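# Hang the upside-down glass beaker on a window-side rack peg

## Task

Pick up the inverted beaker from the shelved bench by the door and put it onto a peg of the drying rack on the shelved bench by the window. Push it on far enough that the peg alone keeps it in place. The beaker must never touch the floor. It is glass, so dropping it more than a few centimetres or striking it hard breaks it and fails the job. The parked cart, the pedal bin and the stool may be shifted. At the end, release the beaker and move away from it, with the robot still upright and not leaning.

## Robot and tools

ROBOT. A Rainbow Robotics RB-Y1. It has a differential base with two drive wheels and two rear casters. The base is 0.66 m long and 0.58 m wide, and its front edge sits 0.10 m ahead of the drive axle. It cannot drive sideways. On top is a folding torso (the lower part is called the leg), two 7-joint arms with parallel grippers, and a pan/tilt head. Cameras: head_camera (896x504), left_wrist_camera and right_wrist_camera (644x364 each). Each arm is rated for 3 kg. Something may occasionally nudge a loose object.

FRAMES. Base frame: origin on the floor between the drive wheels, x forward, y left, z up. The chest, left_hand and right_hand poses in results use this frame. A hand point lies midway between its finger pads. The fingers point along the hand's -z axis and close along its x axis. The printed hand position can be off, more so at long reach. Odometry is the base frame as it was at scene start. It only counts wheel turns, so slipping counts as travel. Heading runs -3.142 to 3.142, with positive to the left.

execute_actions(actions, cameras). actions is a list holding one action or none; an empty list just reports state and images. An action may contain these keys:
- base: exactly one of {"translate_m": d} or {"rotate_rad": d}. Both are offsets from where the base last measured itself. translate_m is in metres, -3 to 3, forward positive. rotate_rad is in radians, -3.2 to 3.2, counter-clockwise (left) positive.
- joints: a single dict keyed by joint name, covering both arms, torso and head. Every value is an absolute target, in radians, except the grippers, which take the opening between the pads in metres.
- speeds: caps for this action only. translate_m 0.05 to 0.4 m/s; rotate_rad 0.1 to 1.509 rad/s. The upper value is the default. A drive or turn needing more than 8.667 s is refused.
- min_time_s: 0.1 to 8. This is the shortest duration for each arm or head motion in the action.
All motions start together but may finish at different times. A joint or base left out may keep pushing toward its previous target. An unknown key or an out-of-range value means the whole call is rejected and nothing moves. cameras takes a list of names or "all"; leaving it out or passing null gives all, and [] gives none. Images are taken when the call ends, in the order given by the pictures line.

JOINT RANGES AND SIGNS.
- Torso: torso_squat_rad 0 to 1.2 (larger lowers a level chest). torso_shift_rad -0.3 to 0.6 (positive moves the hips forward). torso_pitch_rad -0.2 to 1.4 (positive leans forward). torso_yaw_rad -1.5 to 1.5 (positive turns left).
- Combined torso limits: squat+shift <= 1.52; squat-shift+pitch <= 1.57; shift+0.5pitch-0.4squat <= 0.7; shift+0.3pitch-0.5squat <= 0.39. If a command breaks one, the torso stops partway and reports off_target.
- Shoulders: shoulder_pitch ±2.356 (negative swings the arm forward and up). left_shoulder_roll 0 to 3.141; right_shoulder_roll -3.141 to 0 (outward lift for each). shoulder_yaw ±2.094.
- Rest of each arm: elbow -2.617 to 0.01 (negative bends). forearm_roll ±3.141. wrist_pitch -1.57 to 1.919 (negative tips the hand forward). hand_roll ±2.705. gripper 0 to 0.1 m.
- For yaw and the rolls, positive means left or counter-clockwise on both arms.
- Head: head_pan_rad ±0.523 (positive left). head_tilt_rad -0.35 to 1.57 (positive looks down).
- Joints count as done within 0.02 rad; grippers within 0.004 m.
- Top speeds: arm joints 1 rad/s (wrist and roll joints 1.5), head 1.5, squat and pitch 0.3, shift 0.15, yaw 0.6, grippers 0.1 m/s.
- To grasp, command an opening at least 0.005 m narrower than the object. The resulting off_target is expected.

OTHER TOOLS. wait(seconds 0 to 10) commands nothing new and returns state and images. zoom_image(camera, region [x0,y0,x1,y1]) enlarges part of that camera's most recent full image; the region can be at most 504x504 px, with (0,0) at the top left. read_manual(section "licences") returns licence text only. finished_scene(scene) ends the scene permanently and reports success. The goal must already be met and stay met.

RESULT LINES. base_status and joint_status describe how each motion ended:
- done. For the base, this only means the wheels turned the full amount.
- off_target: came to rest short of the target, maybe still pushing.
- limit_stop_at_<name>: a built-in limit stopped it.
- contact_stop: the arm or torso hit resistance.
- time_out: stopped after 1.5x the expected time plus 1 s (torso 2.5x), and never beyond 14 s.
- stopped_with_arm: the torso halted because an arm contact-stopped.
- limit_stop_at_own_body: halted just before an arm touched the robot itself.
- "joint command not followed" with a cause line: arm targets were withheld by the collision check; affected joints say not_followed. The gripper command still runs, and withheld targets may be retried on later actions.
A contact_stop, time_out or stopped_with_arm on one joint halts its whole group (the torso, or one arm), and that group then holds where it stopped. on_its_own lists what this call did not command; "held at" is the target, not the position. Motor temperatures are listed per arm. MOTOR HOT appears from 65 °C. At 80 °C an OVER-TEMPERATURE FAULT brakes the robot, and cut-short keys read limit_stop_at_motor_heat. A torque fault (contact torque at a joint's load limit) freezes everything for 10 s and skips the rest of the call. Load limits: shoulders 64.4 N m, elbows 33.1, wrist and roll joints 23; a held object's weight counts. After any stop, resend targets.

RECOVERY. Something stopped may still press. Back it off in a separate action, arms first, then torso. Exception: if both hands grip one object and the torso contact-stops instantly with nothing in its way, command every arm joint (not the grippers) to its current reading, then resend the torso command.

AVOID. The base does not stop on hitting furniture and may keep pushing. The bent leg can reach past the base front. If the leg meets furniture, the robot may slide back without odometry showing it. Never let the arms or hands strike or press each other; the collision check misses hands and fingers. Heavy loads held far forward can tip the robot with no warning. Handle the beaker gently and keep it above the benches. The simulation keeps running while you think, and the robot holds its last command.

Each tool is called as name(argument=value, ...), one argument or row to a line, values as JSON.

## Session

execute_actions(
  actions=[],
)

Scene clock: 0.00 s.
Motor temperatures (°C, as the motors report them): left_arm=[33 36 33 34 37 37 41] | right_arm=[35 32 33 29 38 43 42]
base_odometry: x=+0.000 y=+0.000 heading=+0.000 (m, m, rad; odometry frame)
base_status: not commanded
joint_positions: torso_squat_rad=+0.350 torso_shift_rad=+0.001 torso_pitch_rad=+0.002 torso_yaw_rad=+0.000 left_shoulder_pitch_rad=+0.030 left_shoulder_roll_rad=+0.022 left_shoulder_yaw_rad=+0.046 left_elbow_rad=-0.169 left_forearm_roll_rad=+0.022 left_wrist_pitch_rad=+0.049 left_hand_roll_rad=-0.024 left_gripper_m=+0.101 right_shoulder_pitch_rad=-0.027 right_shoulder_roll_rad=-0.019 right_shoulder_yaw_rad=-0.029 right_elbow_rad=-0.106 right_forearm_roll_rad=-0.006 right_wrist_pitch_rad=+0.018 right_hand_roll_rad=+0.036 right_gripper_m=+0.101 head_pan_rad=+0.000 head_tilt_rad=+0.401
joint_status: not commanded
chest: x=-0.2267 y=-0.0007 z=+1.2475 quat_wxyz=(+1.000, +0.001, +0.001, +0.000) (m; base frame)
left_hand: x=-0.1784 y=+0.2406 z=+0.5638 quat_wxyz=(+0.999, +0.013, -0.045, +0.027) (m; base frame)
right_hand: x=-0.1609 y=-0.2353 z=+0.5653 quat_wxyz=(+0.998, -0.010, -0.056, +0.005) (m; base frame)
pictures: head_camera, left_wrist_camera, right_wrist_camera
Images, in order (width x height): head_camera 896x504, left_wrist_camera 644x364, right_wrist_camera 644x364.

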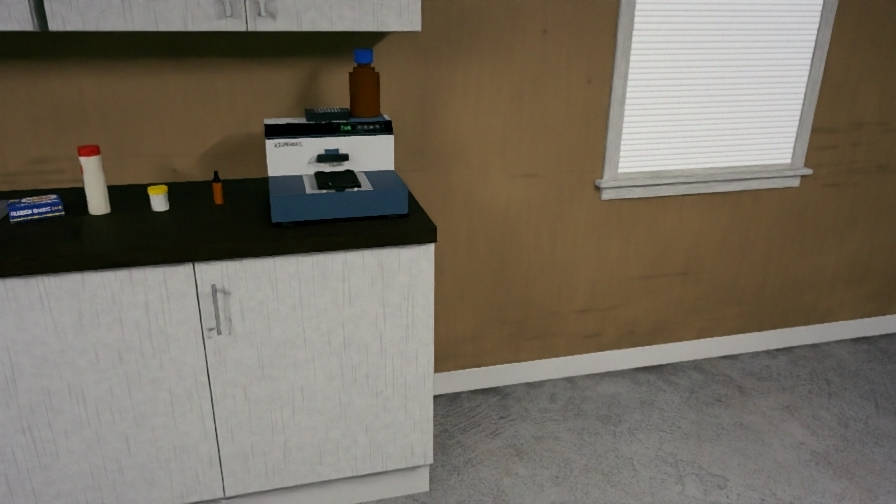

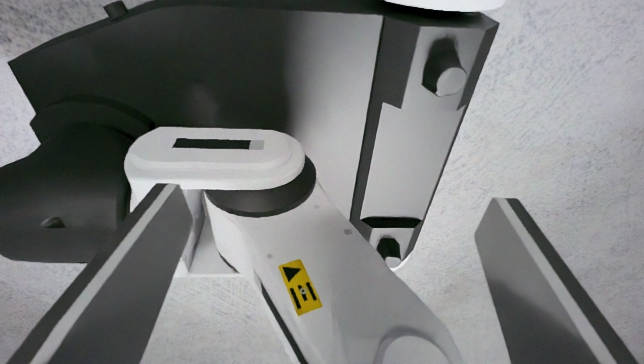

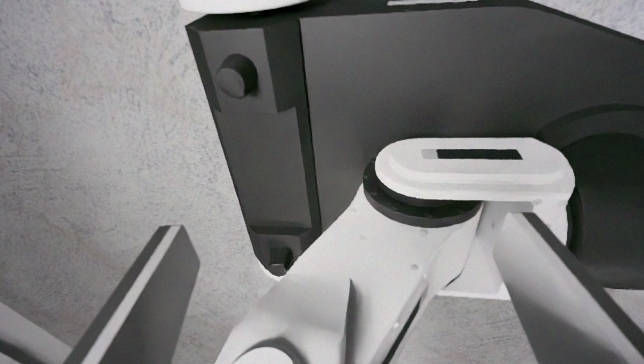

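execute_actions(
  actions=[
    {"joints":{"head_pan_rad":-0.52,"head_tilt_rad":0.3}},
  ],
  cameras=["head_camera"],
)

execute_actions(
  actions=[
    {"joints":{"torso_yaw_rad":-1.0,"left_shoulder_roll_rad":0.25,"right_shoulder_roll_rad":-0.25,"left_elbow_rad":-1.2,"right_elbow_rad":-1.2}},
  ],
  cameras=["head_camera"],
)

Scene clock: 1.43 s.
Motor temperatures (°C, as the motors report them): left_arm=[33 36 33 34 37 37 41] | right_arm=[35 32 33 29 38 43 42]
base_odometry: x=+0.000 y=+0.000 heading=+0.000 (m, m, rad; odometry frame)
base_status: not commanded
joint_positions: torso_squat_rad=+0.350 torso_shift_rad=+0.001 torso_pitch_rad=+0.002 torso_yaw_rad=+0.000 left_shoulder_pitch_rad=+0.030 left_shoulder_roll_rad=+0.022 left_shoulder_yaw_rad=+0.046 left_elbow_rad=-0.169 left_forearm_roll_rad=+0.022 left_wrist_pitch_rad=+0.049 left_hand_roll_rad=-0.024 left_gripper_m=+0.101 right_shoulder_pitch_rad=-0.027 right_shoulder_roll_rad=-0.019 right_shoulder_yaw_rad=-0.029 right_elbow_rad=-0.106 right_forearm_roll_rad=-0.006 right_wrist_pitch_rad=+0.018 right_hand_roll_rad=+0.036 right_gripper_m=+0.101 head_pan_rad=-0.520 head_tilt_rad=+0.300
joint_status: all done
chest: x=-0.2268 y=-0.0007 z=+1.2475 quat_wxyz=(+1.000, +0.001, +0.001, +0.000) (m; base frame)
left_hand: x=-0.1784 y=+0.2406 z=+0.5638 quat_wxyz=(+0.999, +0.013, -0.045, +0.027) (m; base frame)
right_hand: x=-0.1609 y=-0.2353 z=+0.5653 quat_wxyz=(+0.998, -0.010, -0.056, +0.005) (m; base frame)
pictures: head_camera
camera_calibration (this result's frames):
head_camera: T_world_to_cam=[[-0.479298, -0.877556, 0.0129646, -0.123679], [-0.260614, 0.128204, -0.956893, 1.39008], [0.838065, -0.462016, -0.290151, 0.539609], [0, 0, 0, 1]] pos_world=[-0.149233, -0.0374406, 1.48833]
Images, in order (width x height): head_camera 896x504.

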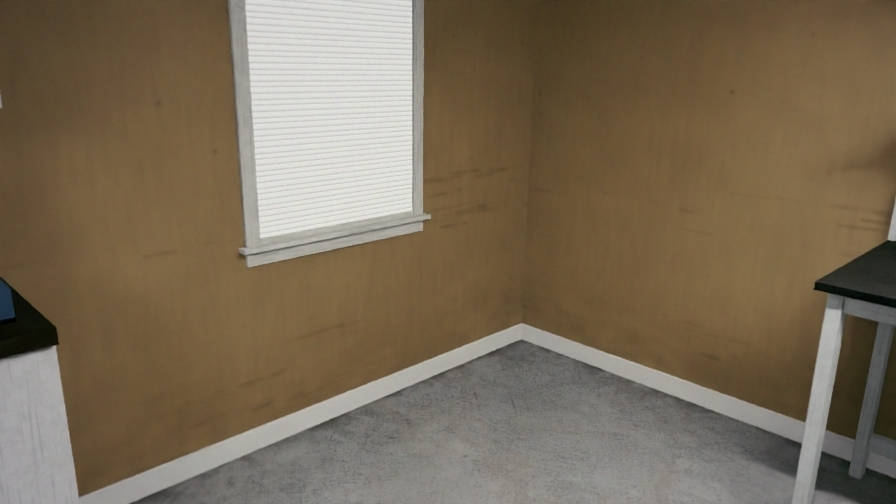

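Scene clock: 3.90 s.
Motor temperatures (°C, as the motors report them): left_arm=[33 36 33 34 37 37 41] | right_arm=[35 32 33 29 38 44 42]
base_odometry: x=+0.000 y=+0.000 heading=+0.000 (m, m, rad; odometry frame)
base_status: not commanded
joint_positions: torso_squat_rad=+0.350 torso_shift_rad=+0.001 torso_pitch_rad=+0.002 torso_yaw_rad=-1.000 left_shoulder_pitch_rad=+0.030 left_shoulder_roll_rad=+0.250 left_shoulder_yaw_rad=+0.046 left_elbow_rad=-1.200 left_forearm_roll_rad=+0.022 left_wrist_pitch_rad=+0.049 left_hand_roll_rad=-0.024 left_gripper_m=+0.101 right_shoulder_pitch_rad=-0.027 right_shoulder_roll_rad=-0.250 right_shoulder_yaw_rad=-0.030 right_elbow_rad=-1.200 right_forearm_roll_rad=-0.006 right_wrist_pitch_rad=+0.018 right_hand_roll_rad=+0.036 right_gripper_m=+0.101 head_pan_rad=-0.520 head_tilt_rad=+0.300
joint_status: all done
chest: x=-0.2268 y=-0.0007 z=+1.2475 quat_wxyz=(+0.878, +0.000, +0.001, -0.479) (m; base frame)
left_hand: x=+0.3264 y=-0.1838 z=+0.8424 quat_wxyz=(+0.714, -0.150, -0.521, -0.443) (m; base frame)
right_hand: x=-0.2593 y=-0.5968 z=+0.8729 quat_wxyz=(+0.750, -0.374, -0.437, -0.327) (m; base frame)
pictures: head_camera
camera_calibration (this result's frames):
head_camera: T_world_to_cam=[[-0.997387, -0.0707208, 0.0147456, -0.242786], [-0.0345411, 0.287571, -0.957136, 1.44176], [0.063449, -0.955145, -0.289263, 0.362498], [0, 0, 0, 1]] pos_world=[-0.215352, -0.0855401, 1.4884]
Images, in order (width x height): head_camera 896x504.

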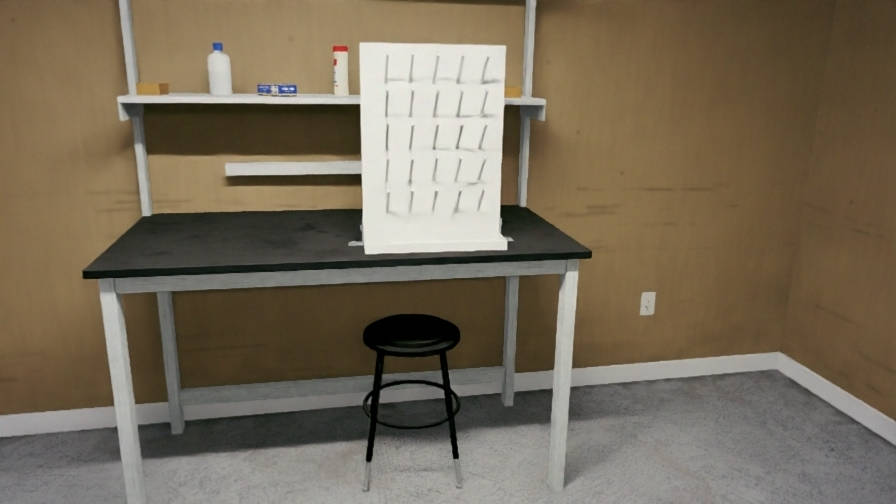

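execute_actions(
  actions=[
    {"joints":{"torso_yaw_rad":0.7,"head_pan_rad":0.52,"left_shoulder_roll_rad":0.1,"right_shoulder_roll_rad":-0.1,"left_elbow_rad":-2.2,"right_elbow_rad":-2.2,"left_shoulder_pitch_rad":0.3,"right_shoulder_pitch_rad":0.3}},
  ],
  cameras=["head_camera"],
)

execute_actions(
  actions=[
    {"joints":{"torso_yaw_rad":1.5}},
  ],
  cameras=["head_camera"],
)

Scene clock: 8.10 s.
Motor temperatures (°C, as the motors report them): left_arm=[33 36 33 34 37 37 41] | right_arm=[35 32 33 29 38 44 42]
base_odometry: x=+0.000 y=+0.000 heading=+0.000 (m, m, rad; odometry frame)
base_status: not commanded
joint_positions: torso_squat_rad=+0.350 torso_shift_rad=+0.001 torso_pitch_rad=+0.002 torso_yaw_rad=+0.700 left_shoulder_pitch_rad=+0.300 left_shoulder_roll_rad=+0.100 left_shoulder_yaw_rad=+0.046 left_elbow_rad=-2.200 left_forearm_roll_rad=+0.022 left_wrist_pitch_rad=+0.049 left_hand_roll_rad=-0.024 left_gripper_m=+0.101 right_shoulder_pitch_rad=+0.300 right_shoulder_roll_rad=-0.100 right_shoulder_yaw_rad=-0.030 right_elbow_rad=-2.200 right_forearm_roll_rad=-0.006 right_wrist_pitch_rad=+0.018 right_hand_roll_rad=+0.036 right_gripper_m=+0.101 head_pan_rad=+0.520 head_tilt_rad=+0.300
joint_status: all done
chest: x=-0.2268 y=-0.0007 z=+1.2475 quat_wxyz=(+0.939, +0.001, +0.001, +0.343) (m; base frame)
left_hand: x=-0.0908 y=+0.4901 z=+1.1826 quat_wxyz=(+0.563, +0.354, -0.723, +0.188) (m; base frame)
right_hand: x=+0.2736 y=+0.0555 z=+1.1876 quat_wxyz=(+0.537, +0.195, -0.789, +0.224) (m; base frame)
pictures: head_camera
camera_calibration (this result's frames):
head_camera: T_world_to_cam=[[0.945722, -0.324788, 0.0110455, 0.1804], [-0.0834777, -0.275639, -0.95763, 1.43047], [0.314071, 0.90473, -0.28779, 0.419162], [0, 0, 0, 1]] pos_world=[-0.182842, 0.0736569, 1.4885]
Images, in order (width x height): head_camera 896x504.

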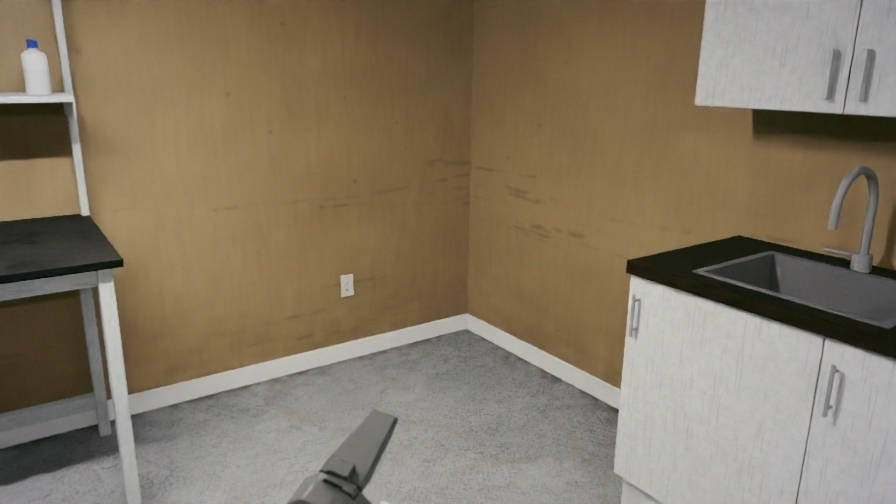

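Scene clock: 10.27 s.
Motor temperatures (°C, as the motors report them): left_arm=[33 36 33 35 37 37 41] | right_arm=[35 32 33 29 38 44 42]
base_odometry: x=+0.000 y=+0.000 heading=+0.000 (m, m, rad; odometry frame)
base_status: not commanded
joint_positions: torso_squat_rad=+0.350 torso_shift_rad=+0.001 torso_pitch_rad=+0.002 torso_yaw_rad=+1.351 left_shoulder_pitch_rad=+0.300 left_shoulder_roll_rad=+0.100 left_shoulder_yaw_rad=+0.046 left_elbow_rad=-2.200 left_forearm_roll_rad=+0.022 left_wrist_pitch_rad=+0.049 left_hand_roll_rad=-0.024 left_gripper_m=+0.101 right_shoulder_pitch_rad=+0.300 right_shoulder_roll_rad=-0.100 right_shoulder_yaw_rad=-0.029 right_elbow_rad=-2.200 right_forearm_roll_rad=-0.006 right_wrist_pitch_rad=+0.018 right_hand_roll_rad=+0.036 right_gripper_m=+0.101 head_pan_rad=+0.520 head_tilt_rad=+0.300
joint_status: torso_yaw_rad limit_stop_at_own_body (moved +0.651 of +0.800)
on_its_own: torso_yaw_rad is held at +1.351, not at your +1.500, since a limit_stop_at_own_body
chest: x=-0.2268 y=-0.0007 z=+1.2475 quat_wxyz=(+0.780, +0.001, +0.000, +0.625) (m; base frame)
left_hand: x=-0.4163 y=+0.4721 z=+1.1831 quat_wxyz=(+0.473, +0.567, -0.572, +0.358) (m; base frame)
right_hand: x=+0.1370 y=+0.3474 z=+1.1881 quat_wxyz=(+0.437, +0.438, -0.686, +0.384) (m; base frame)
pictures: head_camera
camera_calibration (this result's frames):
head_camera: T_world_to_cam=[[0.949001, 0.315053, 0.0117646, 0.180755], [0.101037, -0.268572, -0.957946, 1.47272], [-0.298644, 0.910281, -0.286707, 0.278859], [0, 0, 0, 1]] pos_world=[-0.237056, 0.0847432, 1.48861]
Images, in order (width x height): head_camera 896x504.

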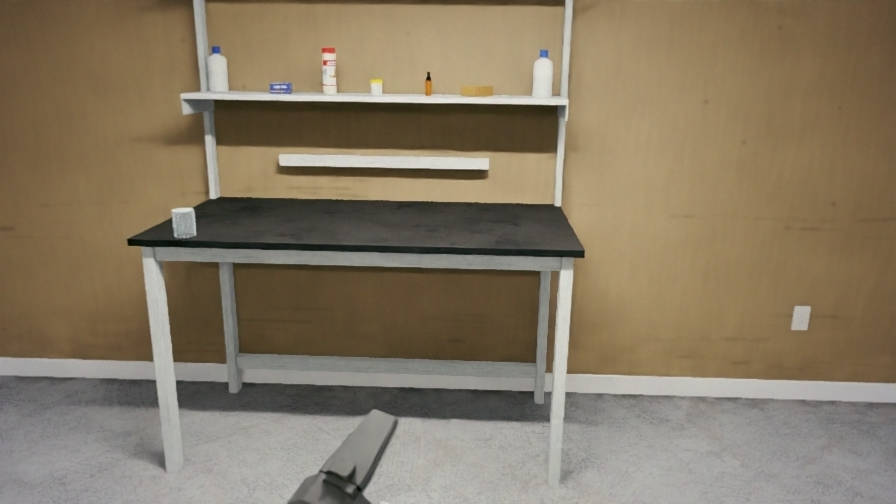

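execute_actions(
  actions=[
    {"base":{"rotate_rad":2.41},"joints":{"torso_yaw_rad":0,"head_pan_rad":0.15,"head_tilt_rad":0.45,"torso_squat_rad":0.1}},
  ],
  cameras=["head_camera"],
)

Scene clock: 16.97 s.
Motor temperatures (°C, as the motors report them): left_arm=[33 36 33 35 37 37 41] | right_arm=[35 32 33 29 38 44 42]
base_odometry: x=+0.000 y=+0.000 heading=+2.409 (m, m, rad; odometry frame)
base_status: done
joint_positions: torso_squat_rad=+0.100 torso_shift_rad=+0.001 torso_pitch_rad=+0.002 torso_yaw_rad=+0.000 left_shoulder_pitch_rad=+0.300 left_shoulder_roll_rad=+0.100 left_shoulder_yaw_rad=+0.046 left_elbow_rad=-2.200 left_forearm_roll_rad=+0.022 left_wrist_pitch_rad=+0.049 left_hand_roll_rad=-0.024 left_gripper_m=+0.101 right_shoulder_pitch_rad=+0.300 right_shoulder_roll_rad=-0.100 right_shoulder_yaw_rad=-0.029 right_elbow_rad=-2.200 right_forearm_roll_rad=-0.006 right_wrist_pitch_rad=+0.018 right_hand_roll_rad=+0.036 right_gripper_m=+0.101 head_pan_rad=+0.150 head_tilt_rad=+0.450
joint_status: all done
chest: x=-0.2268 y=-0.0008 z=+1.2864 quat_wxyz=(+1.000, +0.001, +0.001, +0.000) (m; base frame)
left_hand: x=+0.1933 y=+0.2870 z=+1.2208 quat_wxyz=(+0.594, +0.084, -0.800, -0.016) (m; base frame)
right_hand: x=+0.1920 y=-0.2801 z=+1.2262 quat_wxyz=(+0.582, -0.087, -0.808, +0.027) (m; base frame)
pictures: head_camera
camera_calibration (this result's frames):
head_camera: T_world_to_cam=[[0.170914, -0.985249, 0.00858467, 0.0151141], [-0.42169, -0.0810206, -0.903113, 1.31423], [0.890487, 0.150734, -0.429317, 0.769077], [0, 0, 0, 1]] pos_world=[-0.13324, 0.00544447, 1.51694]
Images, in order (width x height): head_camera 896x504.

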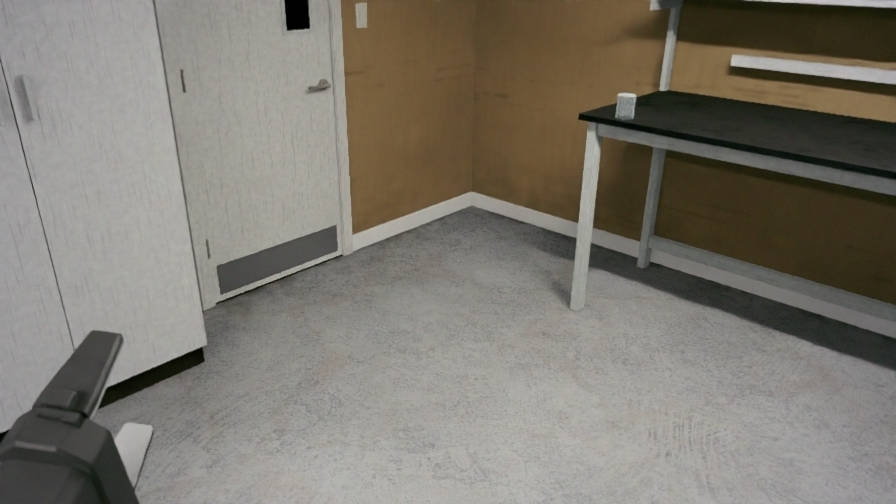

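execute_actions(
  actions=[
    {"base":{"translate_m":1.85},"joints":{"head_pan_rad":-0.25,"head_tilt_rad":0.6,"left_shoulder_pitch_rad":0.03,"left_shoulder_roll_rad":0.03,"left_elbow_rad":-0.15,"right_shoulder_pitch_rad":-1.1,"right_shoulder_roll_rad":-0.1855,"right_shoulder_yaw_rad":-0.31,"right_elbow_rad":-0.726,"right_forearm_roll_rad":0,"right_wrist_pitch_rad":1.8,"right_hand_roll_rad":-1.571},"min_time_s":3},
  ],
  cameras=["head_camera","right_wrist_camera"],
)

Scene clock: 24.67 s.
Motor temperatures (°C, as the motors report them): left_arm=[33 36 33 35 37 37 41] | right_arm=[35 32 33 29 38 44 42]
base_odometry: x=-1.377 y=+1.236 heading=+2.410 (m, m, rad; odometry frame)
base_status: done
joint_positions: torso_squat_rad=+0.100 torso_shift_rad=+0.001 torso_pitch_rad=+0.002 torso_yaw_rad=+0.000 left_shoulder_pitch_rad=+0.030 left_shoulder_roll_rad=+0.030 left_shoulder_yaw_rad=+0.046 left_elbow_rad=-0.150 left_forearm_roll_rad=+0.022 left_wrist_pitch_rad=+0.049 left_hand_roll_rad=-0.024 left_gripper_m=+0.101 right_shoulder_pitch_rad=-1.100 right_shoulder_roll_rad=-0.186 right_shoulder_yaw_rad=-0.310 right_elbow_rad=-0.726 right_forearm_roll_rad=+0.000 right_wrist_pitch_rad=+1.800 right_hand_roll_rad=-1.571 right_gripper_m=+0.101 head_pan_rad=-0.250 head_tilt_rad=+0.600
joint_status: all done
chest: x=-0.2267 y=-0.0007 z=+1.2864 quat_wxyz=(+1.000, +0.001, +0.001, +0.000) (m; base frame)
left_hand: x=-0.1878 y=+0.2461 z=+0.6025 quat_wxyz=(+0.999, +0.017, -0.036, +0.026) (m; base frame)
right_hand: x=+0.2869 y=-0.2205 z=+1.0589 quat_wxyz=(+0.707, +0.000, +0.001, -0.707) (m; base frame)
pictures: head_camera, right_wrist_camera
camera_calibration (this result's frames):
head_camera: T_world_to_cam=[[-0.225046, -0.97433, 0.00594159, -0.0618768], [-0.546499, 0.121175, -0.828647, 1.17823], [0.806655, -0.189731, -0.55974, 0.945471], [0, 0, 0, 1]] pos_world=[-0.132693, -0.023675, 1.50592]
right_wrist_camera: T_world_to_cam=[[0.0720982, 0.997389, -0.00423823, 0.213855], [0.765012, -0.0525729, 0.641867, -0.878602], [0.639968, -0.0495197, -0.766805, 0.704373], [0, 0, 0, 1]] pos_world=[0.205946, -0.224607, 1.10497]
Images, in order (width x height): head_camera 896x504, right_wrist_camera 644x364.

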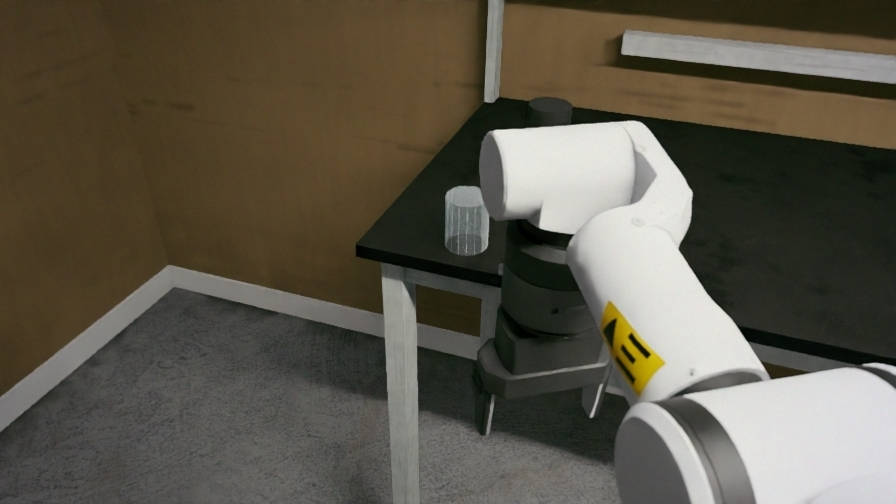

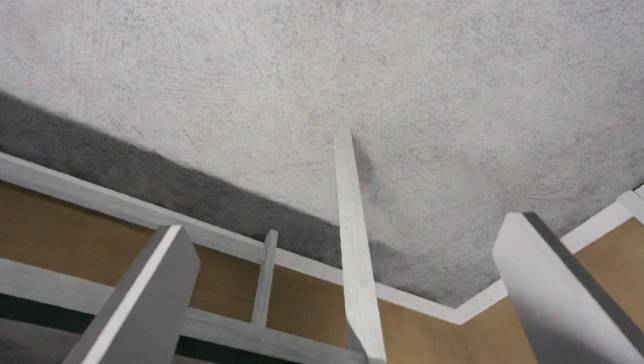

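execute_actions(
  actions=[
    {"base":{"translate_m":0.38},"joints":{"head_pan_rad":-0.2,"head_tilt_rad":0.8,"torso_yaw_rad":-0.085,"torso_squat_rad":0.0}},
  ],
  cameras=["head_camera","right_wrist_camera"],
)

Scene clock: 27.80 s.
Motor temperatures (°C, as the motors report them): left_arm=[33 36 33 35 37 37 41] | right_arm=[35 32 33 29 38 44 42]
base_odometry: x=-1.659 y=+1.490 heading=+2.411 (m, m, rad; odometry frame)
base_status: done
joint_positions: torso_squat_rad=+0.000 torso_shift_rad=+0.001 torso_pitch_rad=+0.002 torso_yaw_rad=-0.085 left_shoulder_pitch_rad=+0.030 left_shoulder_roll_rad=+0.030 left_shoulder_yaw_rad=+0.046 left_elbow_rad=-0.150 left_forearm_roll_rad=+0.022 left_wrist_pitch_rad=+0.049 left_hand_roll_rad=-0.024 left_gripper_m=+0.101 right_shoulder_pitch_rad=-1.100 right_shoulder_roll_rad=-0.186 right_shoulder_yaw_rad=-0.310 right_elbow_rad=-0.726 right_forearm_roll_rad=+0.000 right_wrist_pitch_rad=+1.800 right_hand_roll_rad=-1.571 right_gripper_m=+0.101 head_pan_rad=-0.200 head_tilt_rad=+0.800
joint_status: all done
chest: x=-0.2267 y=-0.0008 z=+1.2899 quat_wxyz=(+0.999, +0.000, +0.001, -0.042) (m; base frame)
left_hand: x=-0.1671 y=+0.2418 z=+0.6060 quat_wxyz=(+0.999, +0.015, -0.036, -0.016) (m; base frame)
right_hand: x=+0.2664 y=-0.2634 z=+1.0624 quat_wxyz=(+0.676, +0.000, +0.001, -0.737) (m; base frame)
pictures: head_camera, right_wrist_camera
camera_calibration (this result's frames):
head_camera: T_world_to_cam=[[-0.258246, -0.966078, 0.00133549, -0.0636253], [-0.6893, 0.183291, -0.700906, 0.96199], [0.676885, -0.181927, -0.713252, 1.14931], [0, 0, 0, 1]] pos_world=[-0.131284, -0.0286999, 1.4941]
right_wrist_camera: T_world_to_cam=[[0.156533, 0.987663, -0.00443471, 0.233257], [0.757892, -0.117235, 0.64176, -0.882431], [0.633322, -0.103817, -0.766893, 0.705596], [0, 0, 0, 1]] pos_world=[0.185405, -0.260578, 1.10846]
Images, in order (width x height): head_camera 896x504, right_wrist_camera 644x364.

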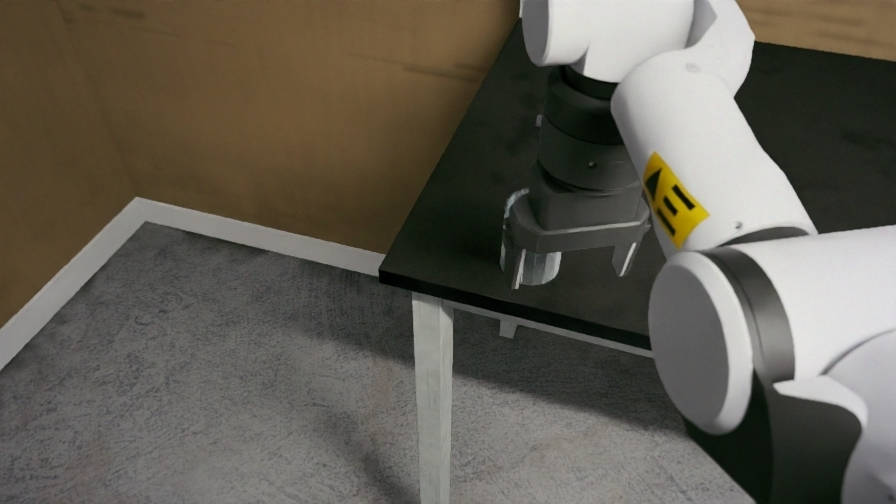

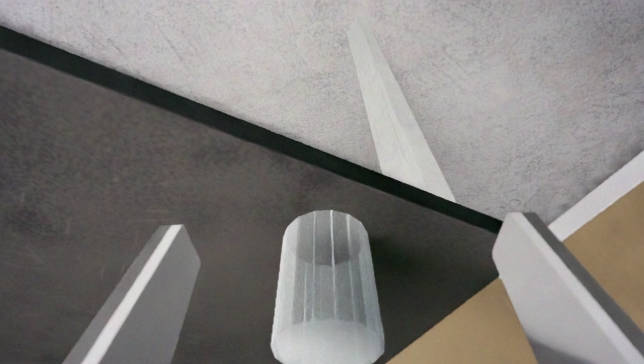

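execute_actions(
  actions=[
    {"base":{"translate_m":0.14},"joints":{"torso_yaw_rad":-0.125},"speeds":{"translate_m":0.15}},
  ],
  cameras=["head_camera","right_wrist_camera"],
)

Scene clock: 31.13 s.
Motor temperatures (°C, as the motors report them): left_arm=[33 36 33 35 37 37 41] | right_arm=[35 32 33 30 38 44 42]
base_odometry: x=-1.764 y=+1.583 heading=+2.412 (m, m, rad; odometry frame)
base_status: done
joint_positions: torso_squat_rad=+0.000 torso_shift_rad=+0.001 torso_pitch_rad=+0.002 torso_yaw_rad=-0.125 left_shoulder_pitch_rad=+0.030 left_shoulder_roll_rad=+0.030 left_shoulder_yaw_rad=+0.046 left_elbow_rad=-0.150 left_forearm_roll_rad=+0.022 left_wrist_pitch_rad=+0.049 left_hand_roll_rad=-0.024 left_gripper_m=+0.101 right_shoulder_pitch_rad=-1.100 right_shoulder_roll_rad=-0.186 right_shoulder_yaw_rad=-0.310 right_elbow_rad=-0.726 right_forearm_roll_rad=+0.000 right_wrist_pitch_rad=+1.800 right_hand_roll_rad=-1.571 right_gripper_m=+0.101 head_pan_rad=-0.200 head_tilt_rad=+0.800
joint_status: all done
chest: x=-0.2268 y=-0.0007 z=+1.2899 quat_wxyz=(+0.998, +0.000, +0.001, -0.062) (m; base frame)
left_hand: x=-0.1575 y=+0.2392 z=+0.6059 quat_wxyz=(+0.999, +0.014, -0.037, -0.036) (m; base frame)
right_hand: x=+0.2555 y=-0.2830 z=+1.0625 quat_wxyz=(+0.661, +0.000, +0.001, -0.750) (m; base frame)
pictures: head_camera, right_wrist_camera
camera_calibration (this result's frames):
head_camera: T_world_to_cam=[[-0.296741, -0.954957, 0.00139175, -0.0724261], [-0.68137, 0.210705, -0.700956, 0.963845], [0.669089, -0.208951, -0.713204, 1.14749], [0, 0, 0, 1]] pos_world=[-0.132529, -0.0324829, 1.49411]
right_wrist_camera: T_world_to_cam=[[0.196086, 0.980576, -0.00453388, 0.242349], [0.752519, -0.147514, 0.641837, -0.883767], [0.628702, -0.129267, -0.766827, 0.704451], [0, 0, 0, 1]] pos_world=[0.17464, -0.276947, 1.10853]
Images, in order (width x height): head_camera 896x504, right_wrist_camera 644x364.

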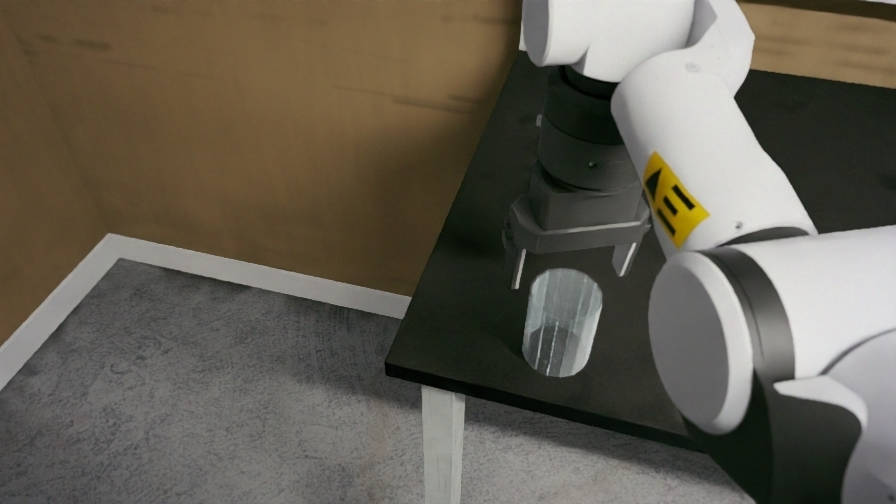

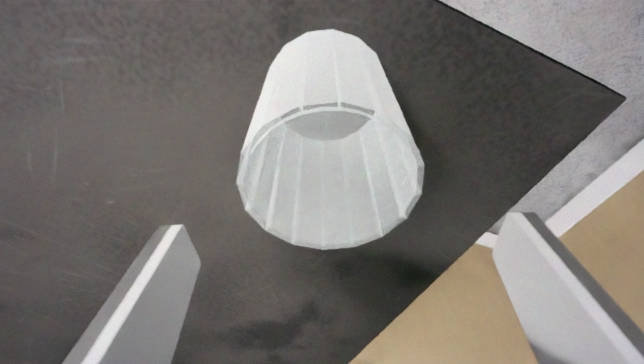

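execute_actions(
  actions=[
    {"joints":{"torso_yaw_rad":-0.142,"torso_squat_rad":0.44}},
  ],
  cameras=["head_camera","right_wrist_camera"],
)

Scene clock: 33.83 s.
Motor temperatures (°C, as the motors report them): left_arm=[33 36 33 35 37 37 41] | right_arm=[35 32 33 30 38 44 42]
base_odometry: x=-1.764 y=+1.583 heading=+2.412 (m, m, rad; odometry frame)
base_status: not commanded
joint_positions: torso_squat_rad=+0.440 torso_shift_rad=+0.001 torso_pitch_rad=+0.001 torso_yaw_rad=-0.142 left_shoulder_pitch_rad=+0.030 left_shoulder_roll_rad=+0.030 left_shoulder_yaw_rad=+0.046 left_elbow_rad=-0.150 left_forearm_roll_rad=+0.022 left_wrist_pitch_rad=+0.049 left_hand_roll_rad=-0.024 left_gripper_m=+0.101 right_shoulder_pitch_rad=-1.100 right_shoulder_roll_rad=-0.186 right_shoulder_yaw_rad=-0.310 right_elbow_rad=-0.726 right_forearm_roll_rad=+0.000 right_wrist_pitch_rad=+1.800 right_hand_roll_rad=-1.571 right_gripper_m=+0.101 head_pan_rad=-0.200 head_tilt_rad=+0.800
joint_status: all done
chest: x=-0.2269 y=-0.0007 z=+1.2232 quat_wxyz=(+0.997, +0.000, +0.001, -0.071) (m; base frame)
left_hand: x=-0.1535 y=+0.2380 z=+0.5393 quat_wxyz=(+0.998, +0.014, -0.037, -0.044) (m; base frame)
right_hand: x=+0.2505 y=-0.2910 z=+0.9959 quat_wxyz=(+0.655, +0.000, +0.000, -0.756) (m; base frame)
pictures: head_camera, right_wrist_camera
camera_calibration (this result's frames):
head_camera: T_world_to_cam=[[-0.312788, -0.949822, 0.00135517, -0.0759405], [-0.677589, 0.222138, -0.70109, 0.918005], [0.66561, -0.220211, -0.713071, 1.09911], [0, 0, 0, 1]] pos_world=[-0.133299, -0.034019, 1.42745]
right_wrist_camera: T_world_to_cam=[[0.212579, 0.977133, -0.00451859, 0.245763], [0.749797, -0.160152, 0.641993, -0.841646], [0.626589, -0.139862, -0.766697, 0.652793], [0, 0, 0, 1]] pos_world=[0.169787, -0.283634, 1.04194]
Images, in order (width x height): head_camera 896x504, right_wrist_camera 644x364.

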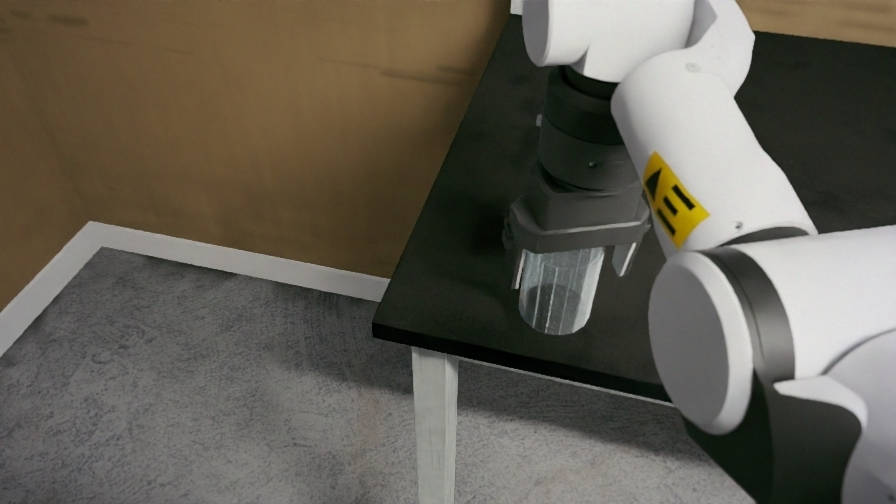

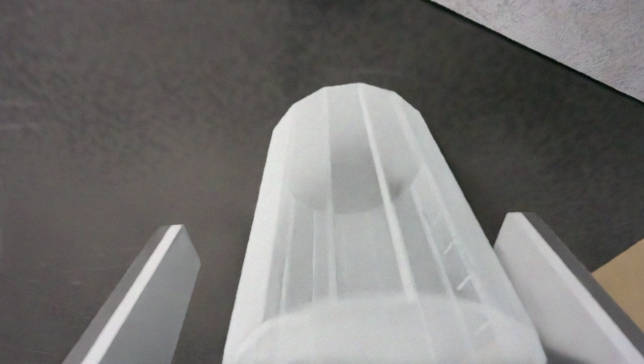

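execute_actions(
  actions=[
    {"joints":{"torso_yaw_rad":-0.134,"right_gripper_m":0.058}},
  ],
  cameras=["right_wrist_camera"],
)

execute_actions(
  actions=[
    {"joints":{"torso_squat_rad":0.1}},
  ],
  cameras=["head_camera","right_wrist_camera"],
)

Scene clock: 35.07 s.
Motor temperatures (°C, as the motors report them): left_arm=[33 36 33 35 37 37 41] | right_arm=[36 32 33 30 38 44 42]
base_odometry: x=-1.764 y=+1.583 heading=+2.412 (m, m, rad; odometry frame)
base_status: not commanded
joint_positions: torso_squat_rad=+0.440 torso_shift_rad=+0.001 torso_pitch_rad=+0.001 torso_yaw_rad=-0.134 left_shoulder_pitch_rad=+0.030 left_shoulder_roll_rad=+0.030 left_shoulder_yaw_rad=+0.046 left_elbow_rad=-0.150 left_forearm_roll_rad=+0.022 left_wrist_pitch_rad=+0.049 left_hand_roll_rad=-0.024 left_gripper_m=+0.101 right_shoulder_pitch_rad=-1.100 right_shoulder_roll_rad=-0.186 right_shoulder_yaw_rad=-0.310 right_elbow_rad=-0.726 right_forearm_roll_rad=+0.000 right_wrist_pitch_rad=+1.800 right_hand_roll_rad=-1.571 right_gripper_m=+0.071 head_pan_rad=-0.200 head_tilt_rad=+0.800
joint_status: right_gripper_m off_target (ended at +0.071, target +0.058); the others done
chest: x=-0.2269 y=-0.0007 z=+1.2232 quat_wxyz=(+0.998, +0.000, +0.001, -0.067) (m; base frame)
left_hand: x=-0.1554 y=+0.2386 z=+0.5393 quat_wxyz=(+0.998, +0.014, -0.037, -0.040) (m; base frame)
right_hand: x=+0.2528 y=-0.2872 z=+0.9959 quat_wxyz=(+0.658, +0.000, +0.000, -0.753) (m; base frame)
pictures: right_wrist_camera
camera_calibration (this result's frames):
right_wrist_camera: T_world_to_cam=[[0.204823, 0.978789, -0.0044898, 0.243951], [0.751035, -0.154218, 0.641999, -0.84136], [0.627689, -0.134868, -0.766692, 0.653055], [0, 0, 0, 1]] pos_world=[0.172009, -0.280453, 1.04194]
Images, in order (width x height): right_wrist_camera 644x364.

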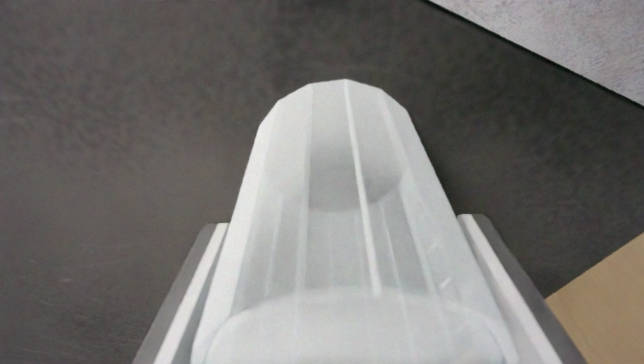

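Scene clock: 37.03 s.
Motor temperatures (°C, as the motors report them): left_arm=[33 36 33 35 37 37 41] | right_arm=[36 32 33 30 38 44 42]
base_odometry: x=-1.764 y=+1.583 heading=+2.412 (m, m, rad; odometry frame)
base_status: not commanded
joint_positions: torso_squat_rad=+0.100 torso_shift_rad=+0.001 torso_pitch_rad=+0.002 torso_yaw_rad=-0.134 left_shoulder_pitch_rad=+0.030 left_shoulder_roll_rad=+0.030 left_shoulder_yaw_rad=+0.046 left_elbow_rad=-0.150 left_forearm_roll_rad=+0.022 left_wrist_pitch_rad=+0.049 left_hand_roll_rad=-0.024 left_gripper_m=+0.101 right_shoulder_pitch_rad=-1.100 right_shoulder_roll_rad=-0.186 right_shoulder_yaw_rad=-0.310 right_elbow_rad=-0.726 right_forearm_roll_rad=+0.000 right_wrist_pitch_rad=+1.800 right_hand_roll_rad=-1.571 right_gripper_m=+0.071 head_pan_rad=-0.200 head_tilt_rad=+0.800
joint_status: all done
chest: x=-0.2267 y=-0.0007 z=+1.2864 quat_wxyz=(+0.998, +0.000, +0.001, -0.067) (m; base frame)
left_hand: x=-0.1554 y=+0.2385 z=+0.6024 quat_wxyz=(+0.998, +0.014, -0.037, -0.040) (m; base frame)
right_hand: x=+0.2530 y=-0.2873 z=+1.0588 quat_wxyz=(+0.658, +0.000, +0.001, -0.753) (m; base frame)
pictures: head_camera, right_wrist_camera
camera_calibration (this result's frames):
head_camera: T_world_to_cam=[[-0.305298, -0.952256, 0.00148638, -0.0744353], [-0.679612, 0.216793, -0.700806, 0.961661], [0.667024, -0.214965, -0.713351, 1.14465], [0, 0, 0, 1]] pos_world=[-0.132681, -0.0333026, 1.49059]
right_wrist_camera: T_world_to_cam=[[0.204827, 0.978787, -0.00458035, 0.244333], [0.751339, -0.154228, 0.641641, -0.881608], [0.627324, -0.134867, -0.766991, 0.701625], [0, 0, 0, 1]] pos_world=[0.172195, -0.280492, 1.10494]
Images, in order (width x height): head_camera 896x504, right_wrist_camera 644x364.

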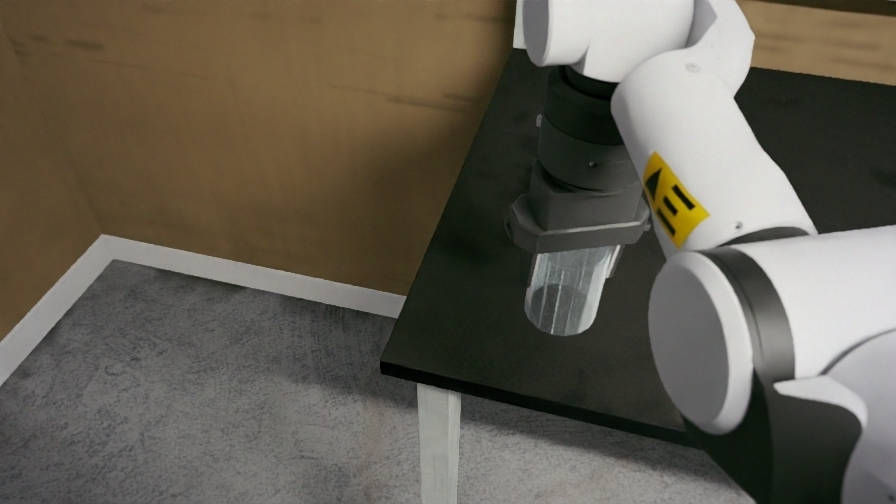

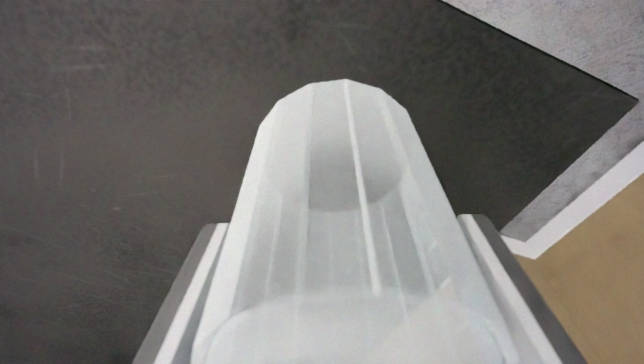

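execute_actions(
  actions=[
    {"base":{"translate_m":-1.45},"joints":{"torso_yaw_rad":0,"head_pan_rad":0.1,"head_tilt_rad":0.45}},
  ],
  cameras=["head_camera"],
)

execute_actions(
  actions=[
    {"base":{"rotate_rad":2.574}},
  ],
  cameras=["head_camera"],
)

Scene clock: 43.33 s.
Motor temperatures (°C, as the motors report them): left_arm=[33 36 33 35 37 37 41] | right_arm=[36 32 33 30 38 44 42]
base_odometry: x=-0.683 y=+0.617 heading=+2.413 (m, m, rad; odometry frame)
base_status: done
joint_positions: torso_squat_rad=+0.100 torso_shift_rad=+0.001 torso_pitch_rad=+0.002 torso_yaw_rad=+0.000 left_shoulder_pitch_rad=+0.030 left_shoulder_roll_rad=+0.030 left_shoulder_yaw_rad=+0.046 left_elbow_rad=-0.150 left_forearm_roll_rad=+0.022 left_wrist_pitch_rad=+0.049 left_hand_roll_rad=-0.024 left_gripper_m=+0.101 right_shoulder_pitch_rad=-1.100 right_shoulder_roll_rad=-0.185 right_shoulder_yaw_rad=-0.310 right_elbow_rad=-0.726 right_forearm_roll_rad=+0.000 right_wrist_pitch_rad=+1.800 right_hand_roll_rad=-1.571 right_gripper_m=+0.071 head_pan_rad=+0.100 head_tilt_rad=+0.450
joint_status: all done
chest: x=-0.2268 y=-0.0007 z=+1.2864 quat_wxyz=(+1.000, +0.000, +0.001, +0.000) (m; base frame)
left_hand: x=-0.1880 y=+0.2461 z=+0.6025 quat_wxyz=(+0.999, +0.017, -0.036, +0.027) (m; base frame)
right_hand: x=+0.2869 y=-0.2204 z=+1.0589 quat_wxyz=(+0.707, +0.000, +0.001, -0.707) (m; base frame)
pictures: head_camera
camera_calibration (this result's frames):
head_camera: T_world_to_cam=[[0.121418, -0.992563, 0.00873732, 0.00482821], [-0.425289, -0.0599739, -0.903068, 1.31344], [0.896876, 0.105932, -0.429408, 0.770496], [0, 0, 0, 1]] pos_world=[-0.133034, 0.00194406, 1.51694]
Images, in order (width x height): head_camera 896x504.

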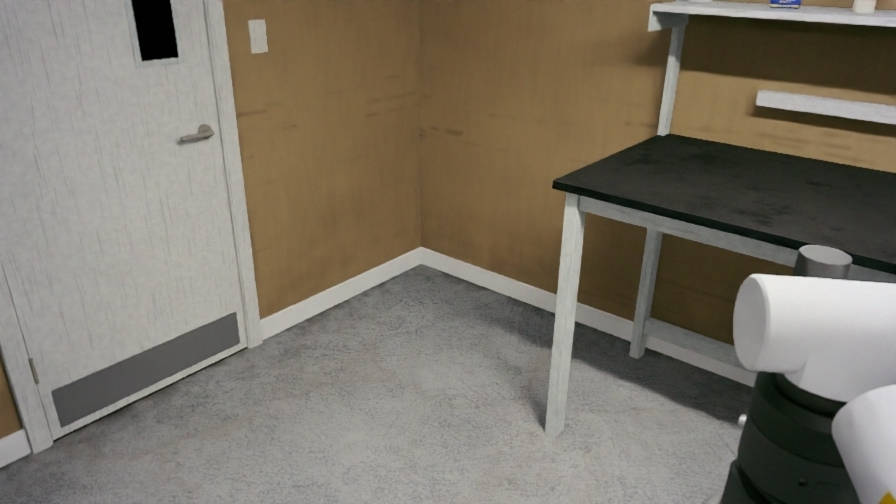

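Scene clock: 48.23 s.
Motor temperatures (°C, as the motors report them): left_arm=[33 36 33 35 37 37 41] | right_arm=[36 32 33 30 38 44 42]
base_odometry: x=-0.683 y=+0.617 heading=-1.297 (m, m, rad; odometry frame)
base_status: done
joint_positions: torso_squat_rad=+0.100 torso_shift_rad=+0.001 torso_pitch_rad=+0.002 torso_yaw_rad=+0.000 left_shoulder_pitch_rad=+0.030 left_shoulder_roll_rad=+0.030 left_shoulder_yaw_rad=+0.046 left_elbow_rad=-0.150 left_forearm_roll_rad=+0.022 left_wrist_pitch_rad=+0.049 left_hand_roll_rad=-0.024 left_gripper_m=+0.101 right_shoulder_pitch_rad=-1.100 right_shoulder_roll_rad=-0.186 right_shoulder_yaw_rad=-0.310 right_elbow_rad=-0.726 right_forearm_roll_rad=+0.000 right_wrist_pitch_rad=+1.800 right_hand_roll_rad=-1.571 right_gripper_m=+0.071 head_pan_rad=+0.100 head_tilt_rad=+0.450
joint_status: not commanded
chest: x=-0.2268 y=-0.0007 z=+1.2864 quat_wxyz=(+1.000, +0.000, +0.001, +0.000) (m; base frame)
left_hand: x=-0.1880 y=+0.2461 z=+0.6025 quat_wxyz=(+0.999, +0.017, -0.036, +0.026) (m; base frame)
right_hand: x=+0.2868 y=-0.2205 z=+1.0589 quat_wxyz=(+0.707, +0.000, +0.001, -0.707) (m; base frame)
pictures: head_camera
camera_calibration (this result's frames):
head_camera: T_world_to_cam=[[0.121406, -0.992565, 0.00873244, 0.00482197], [-0.425261, -0.0599613, -0.903082, 1.31345], [0.896891, 0.105926, -0.429379, 0.770492], [0, 0, 0, 1]] pos_world=[-0.133072, 0.00192715, 1.51695]
Images, in order (width x height): head_camera 896x504.

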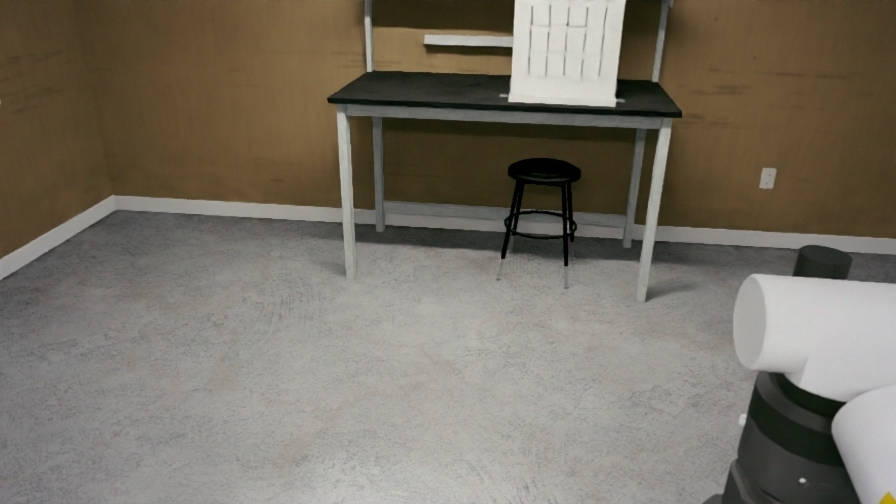

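execute_actions(
  actions=[
    {"base":{"translate_m":2.0},"joints":{"head_pan_rad":-0.1,"head_tilt_rad":0.3}},
  ],
  cameras=["head_camera"],
)

Scene clock: 55.47 s.
Motor temperatures (°C, as the motors report them): left_arm=[33 36 33 34 37 37 41] | right_arm=[36 32 33 30 38 44 42]
base_odometry: x=-0.140 y=-1.308 heading=-1.296 (m, m, rad; odometry frame)
base_status: done
joint_positions: torso_squat_rad=+0.100 torso_shift_rad=+0.001 torso_pitch_rad=+0.002 torso_yaw_rad=+0.000 left_shoulder_pitch_rad=+0.030 left_shoulder_roll_rad=+0.030 left_shoulder_yaw_rad=+0.046 left_elbow_rad=-0.150 left_forearm_roll_rad=+0.022 left_wrist_pitch_rad=+0.049 left_hand_roll_rad=-0.024 left_gripper_m=+0.101 right_shoulder_pitch_rad=-1.100 right_shoulder_roll_rad=-0.186 right_shoulder_yaw_rad=-0.310 right_elbow_rad=-0.726 right_forearm_roll_rad=+0.000 right_wrist_pitch_rad=+1.800 right_hand_roll_rad=-1.571 right_gripper_m=+0.071 head_pan_rad=-0.100 head_tilt_rad=+0.300
joint_status: all done
chest: x=-0.2267 y=-0.0007 z=+1.2864 quat_wxyz=(+1.000, +0.000, +0.001, +0.000) (m; base frame)
left_hand: x=-0.1879 y=+0.2461 z=+0.6025 quat_wxyz=(+0.999, +0.017, -0.036, +0.026) (m; base frame)
right_hand: x=+0.2869 y=-0.2205 z=+1.0589 quat_wxyz=(+0.707, +0.000, +0.001, -0.707) (m; base frame)
pictures: head_camera
camera_calibration (this result's frames):
head_camera: T_world_to_cam=[[-0.0797891, -0.996737, 0.0121971, -0.0414668], [-0.28992, 0.0114975, -0.956982, 1.42134], [0.953719, -0.0798929, -0.289892, 0.574508], [0, 0, 0, 1]] pos_world=[-0.139153, -0.0117743, 1.52725]
Images, in order (width x height): head_camera 896x504.

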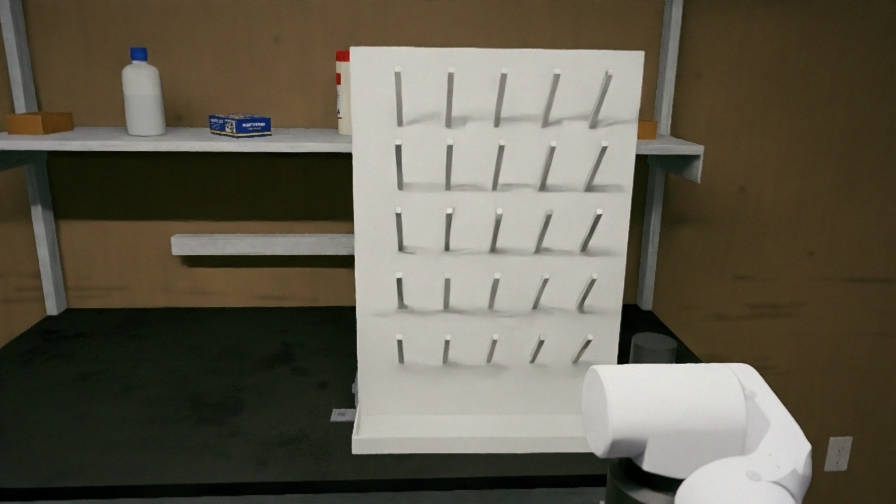

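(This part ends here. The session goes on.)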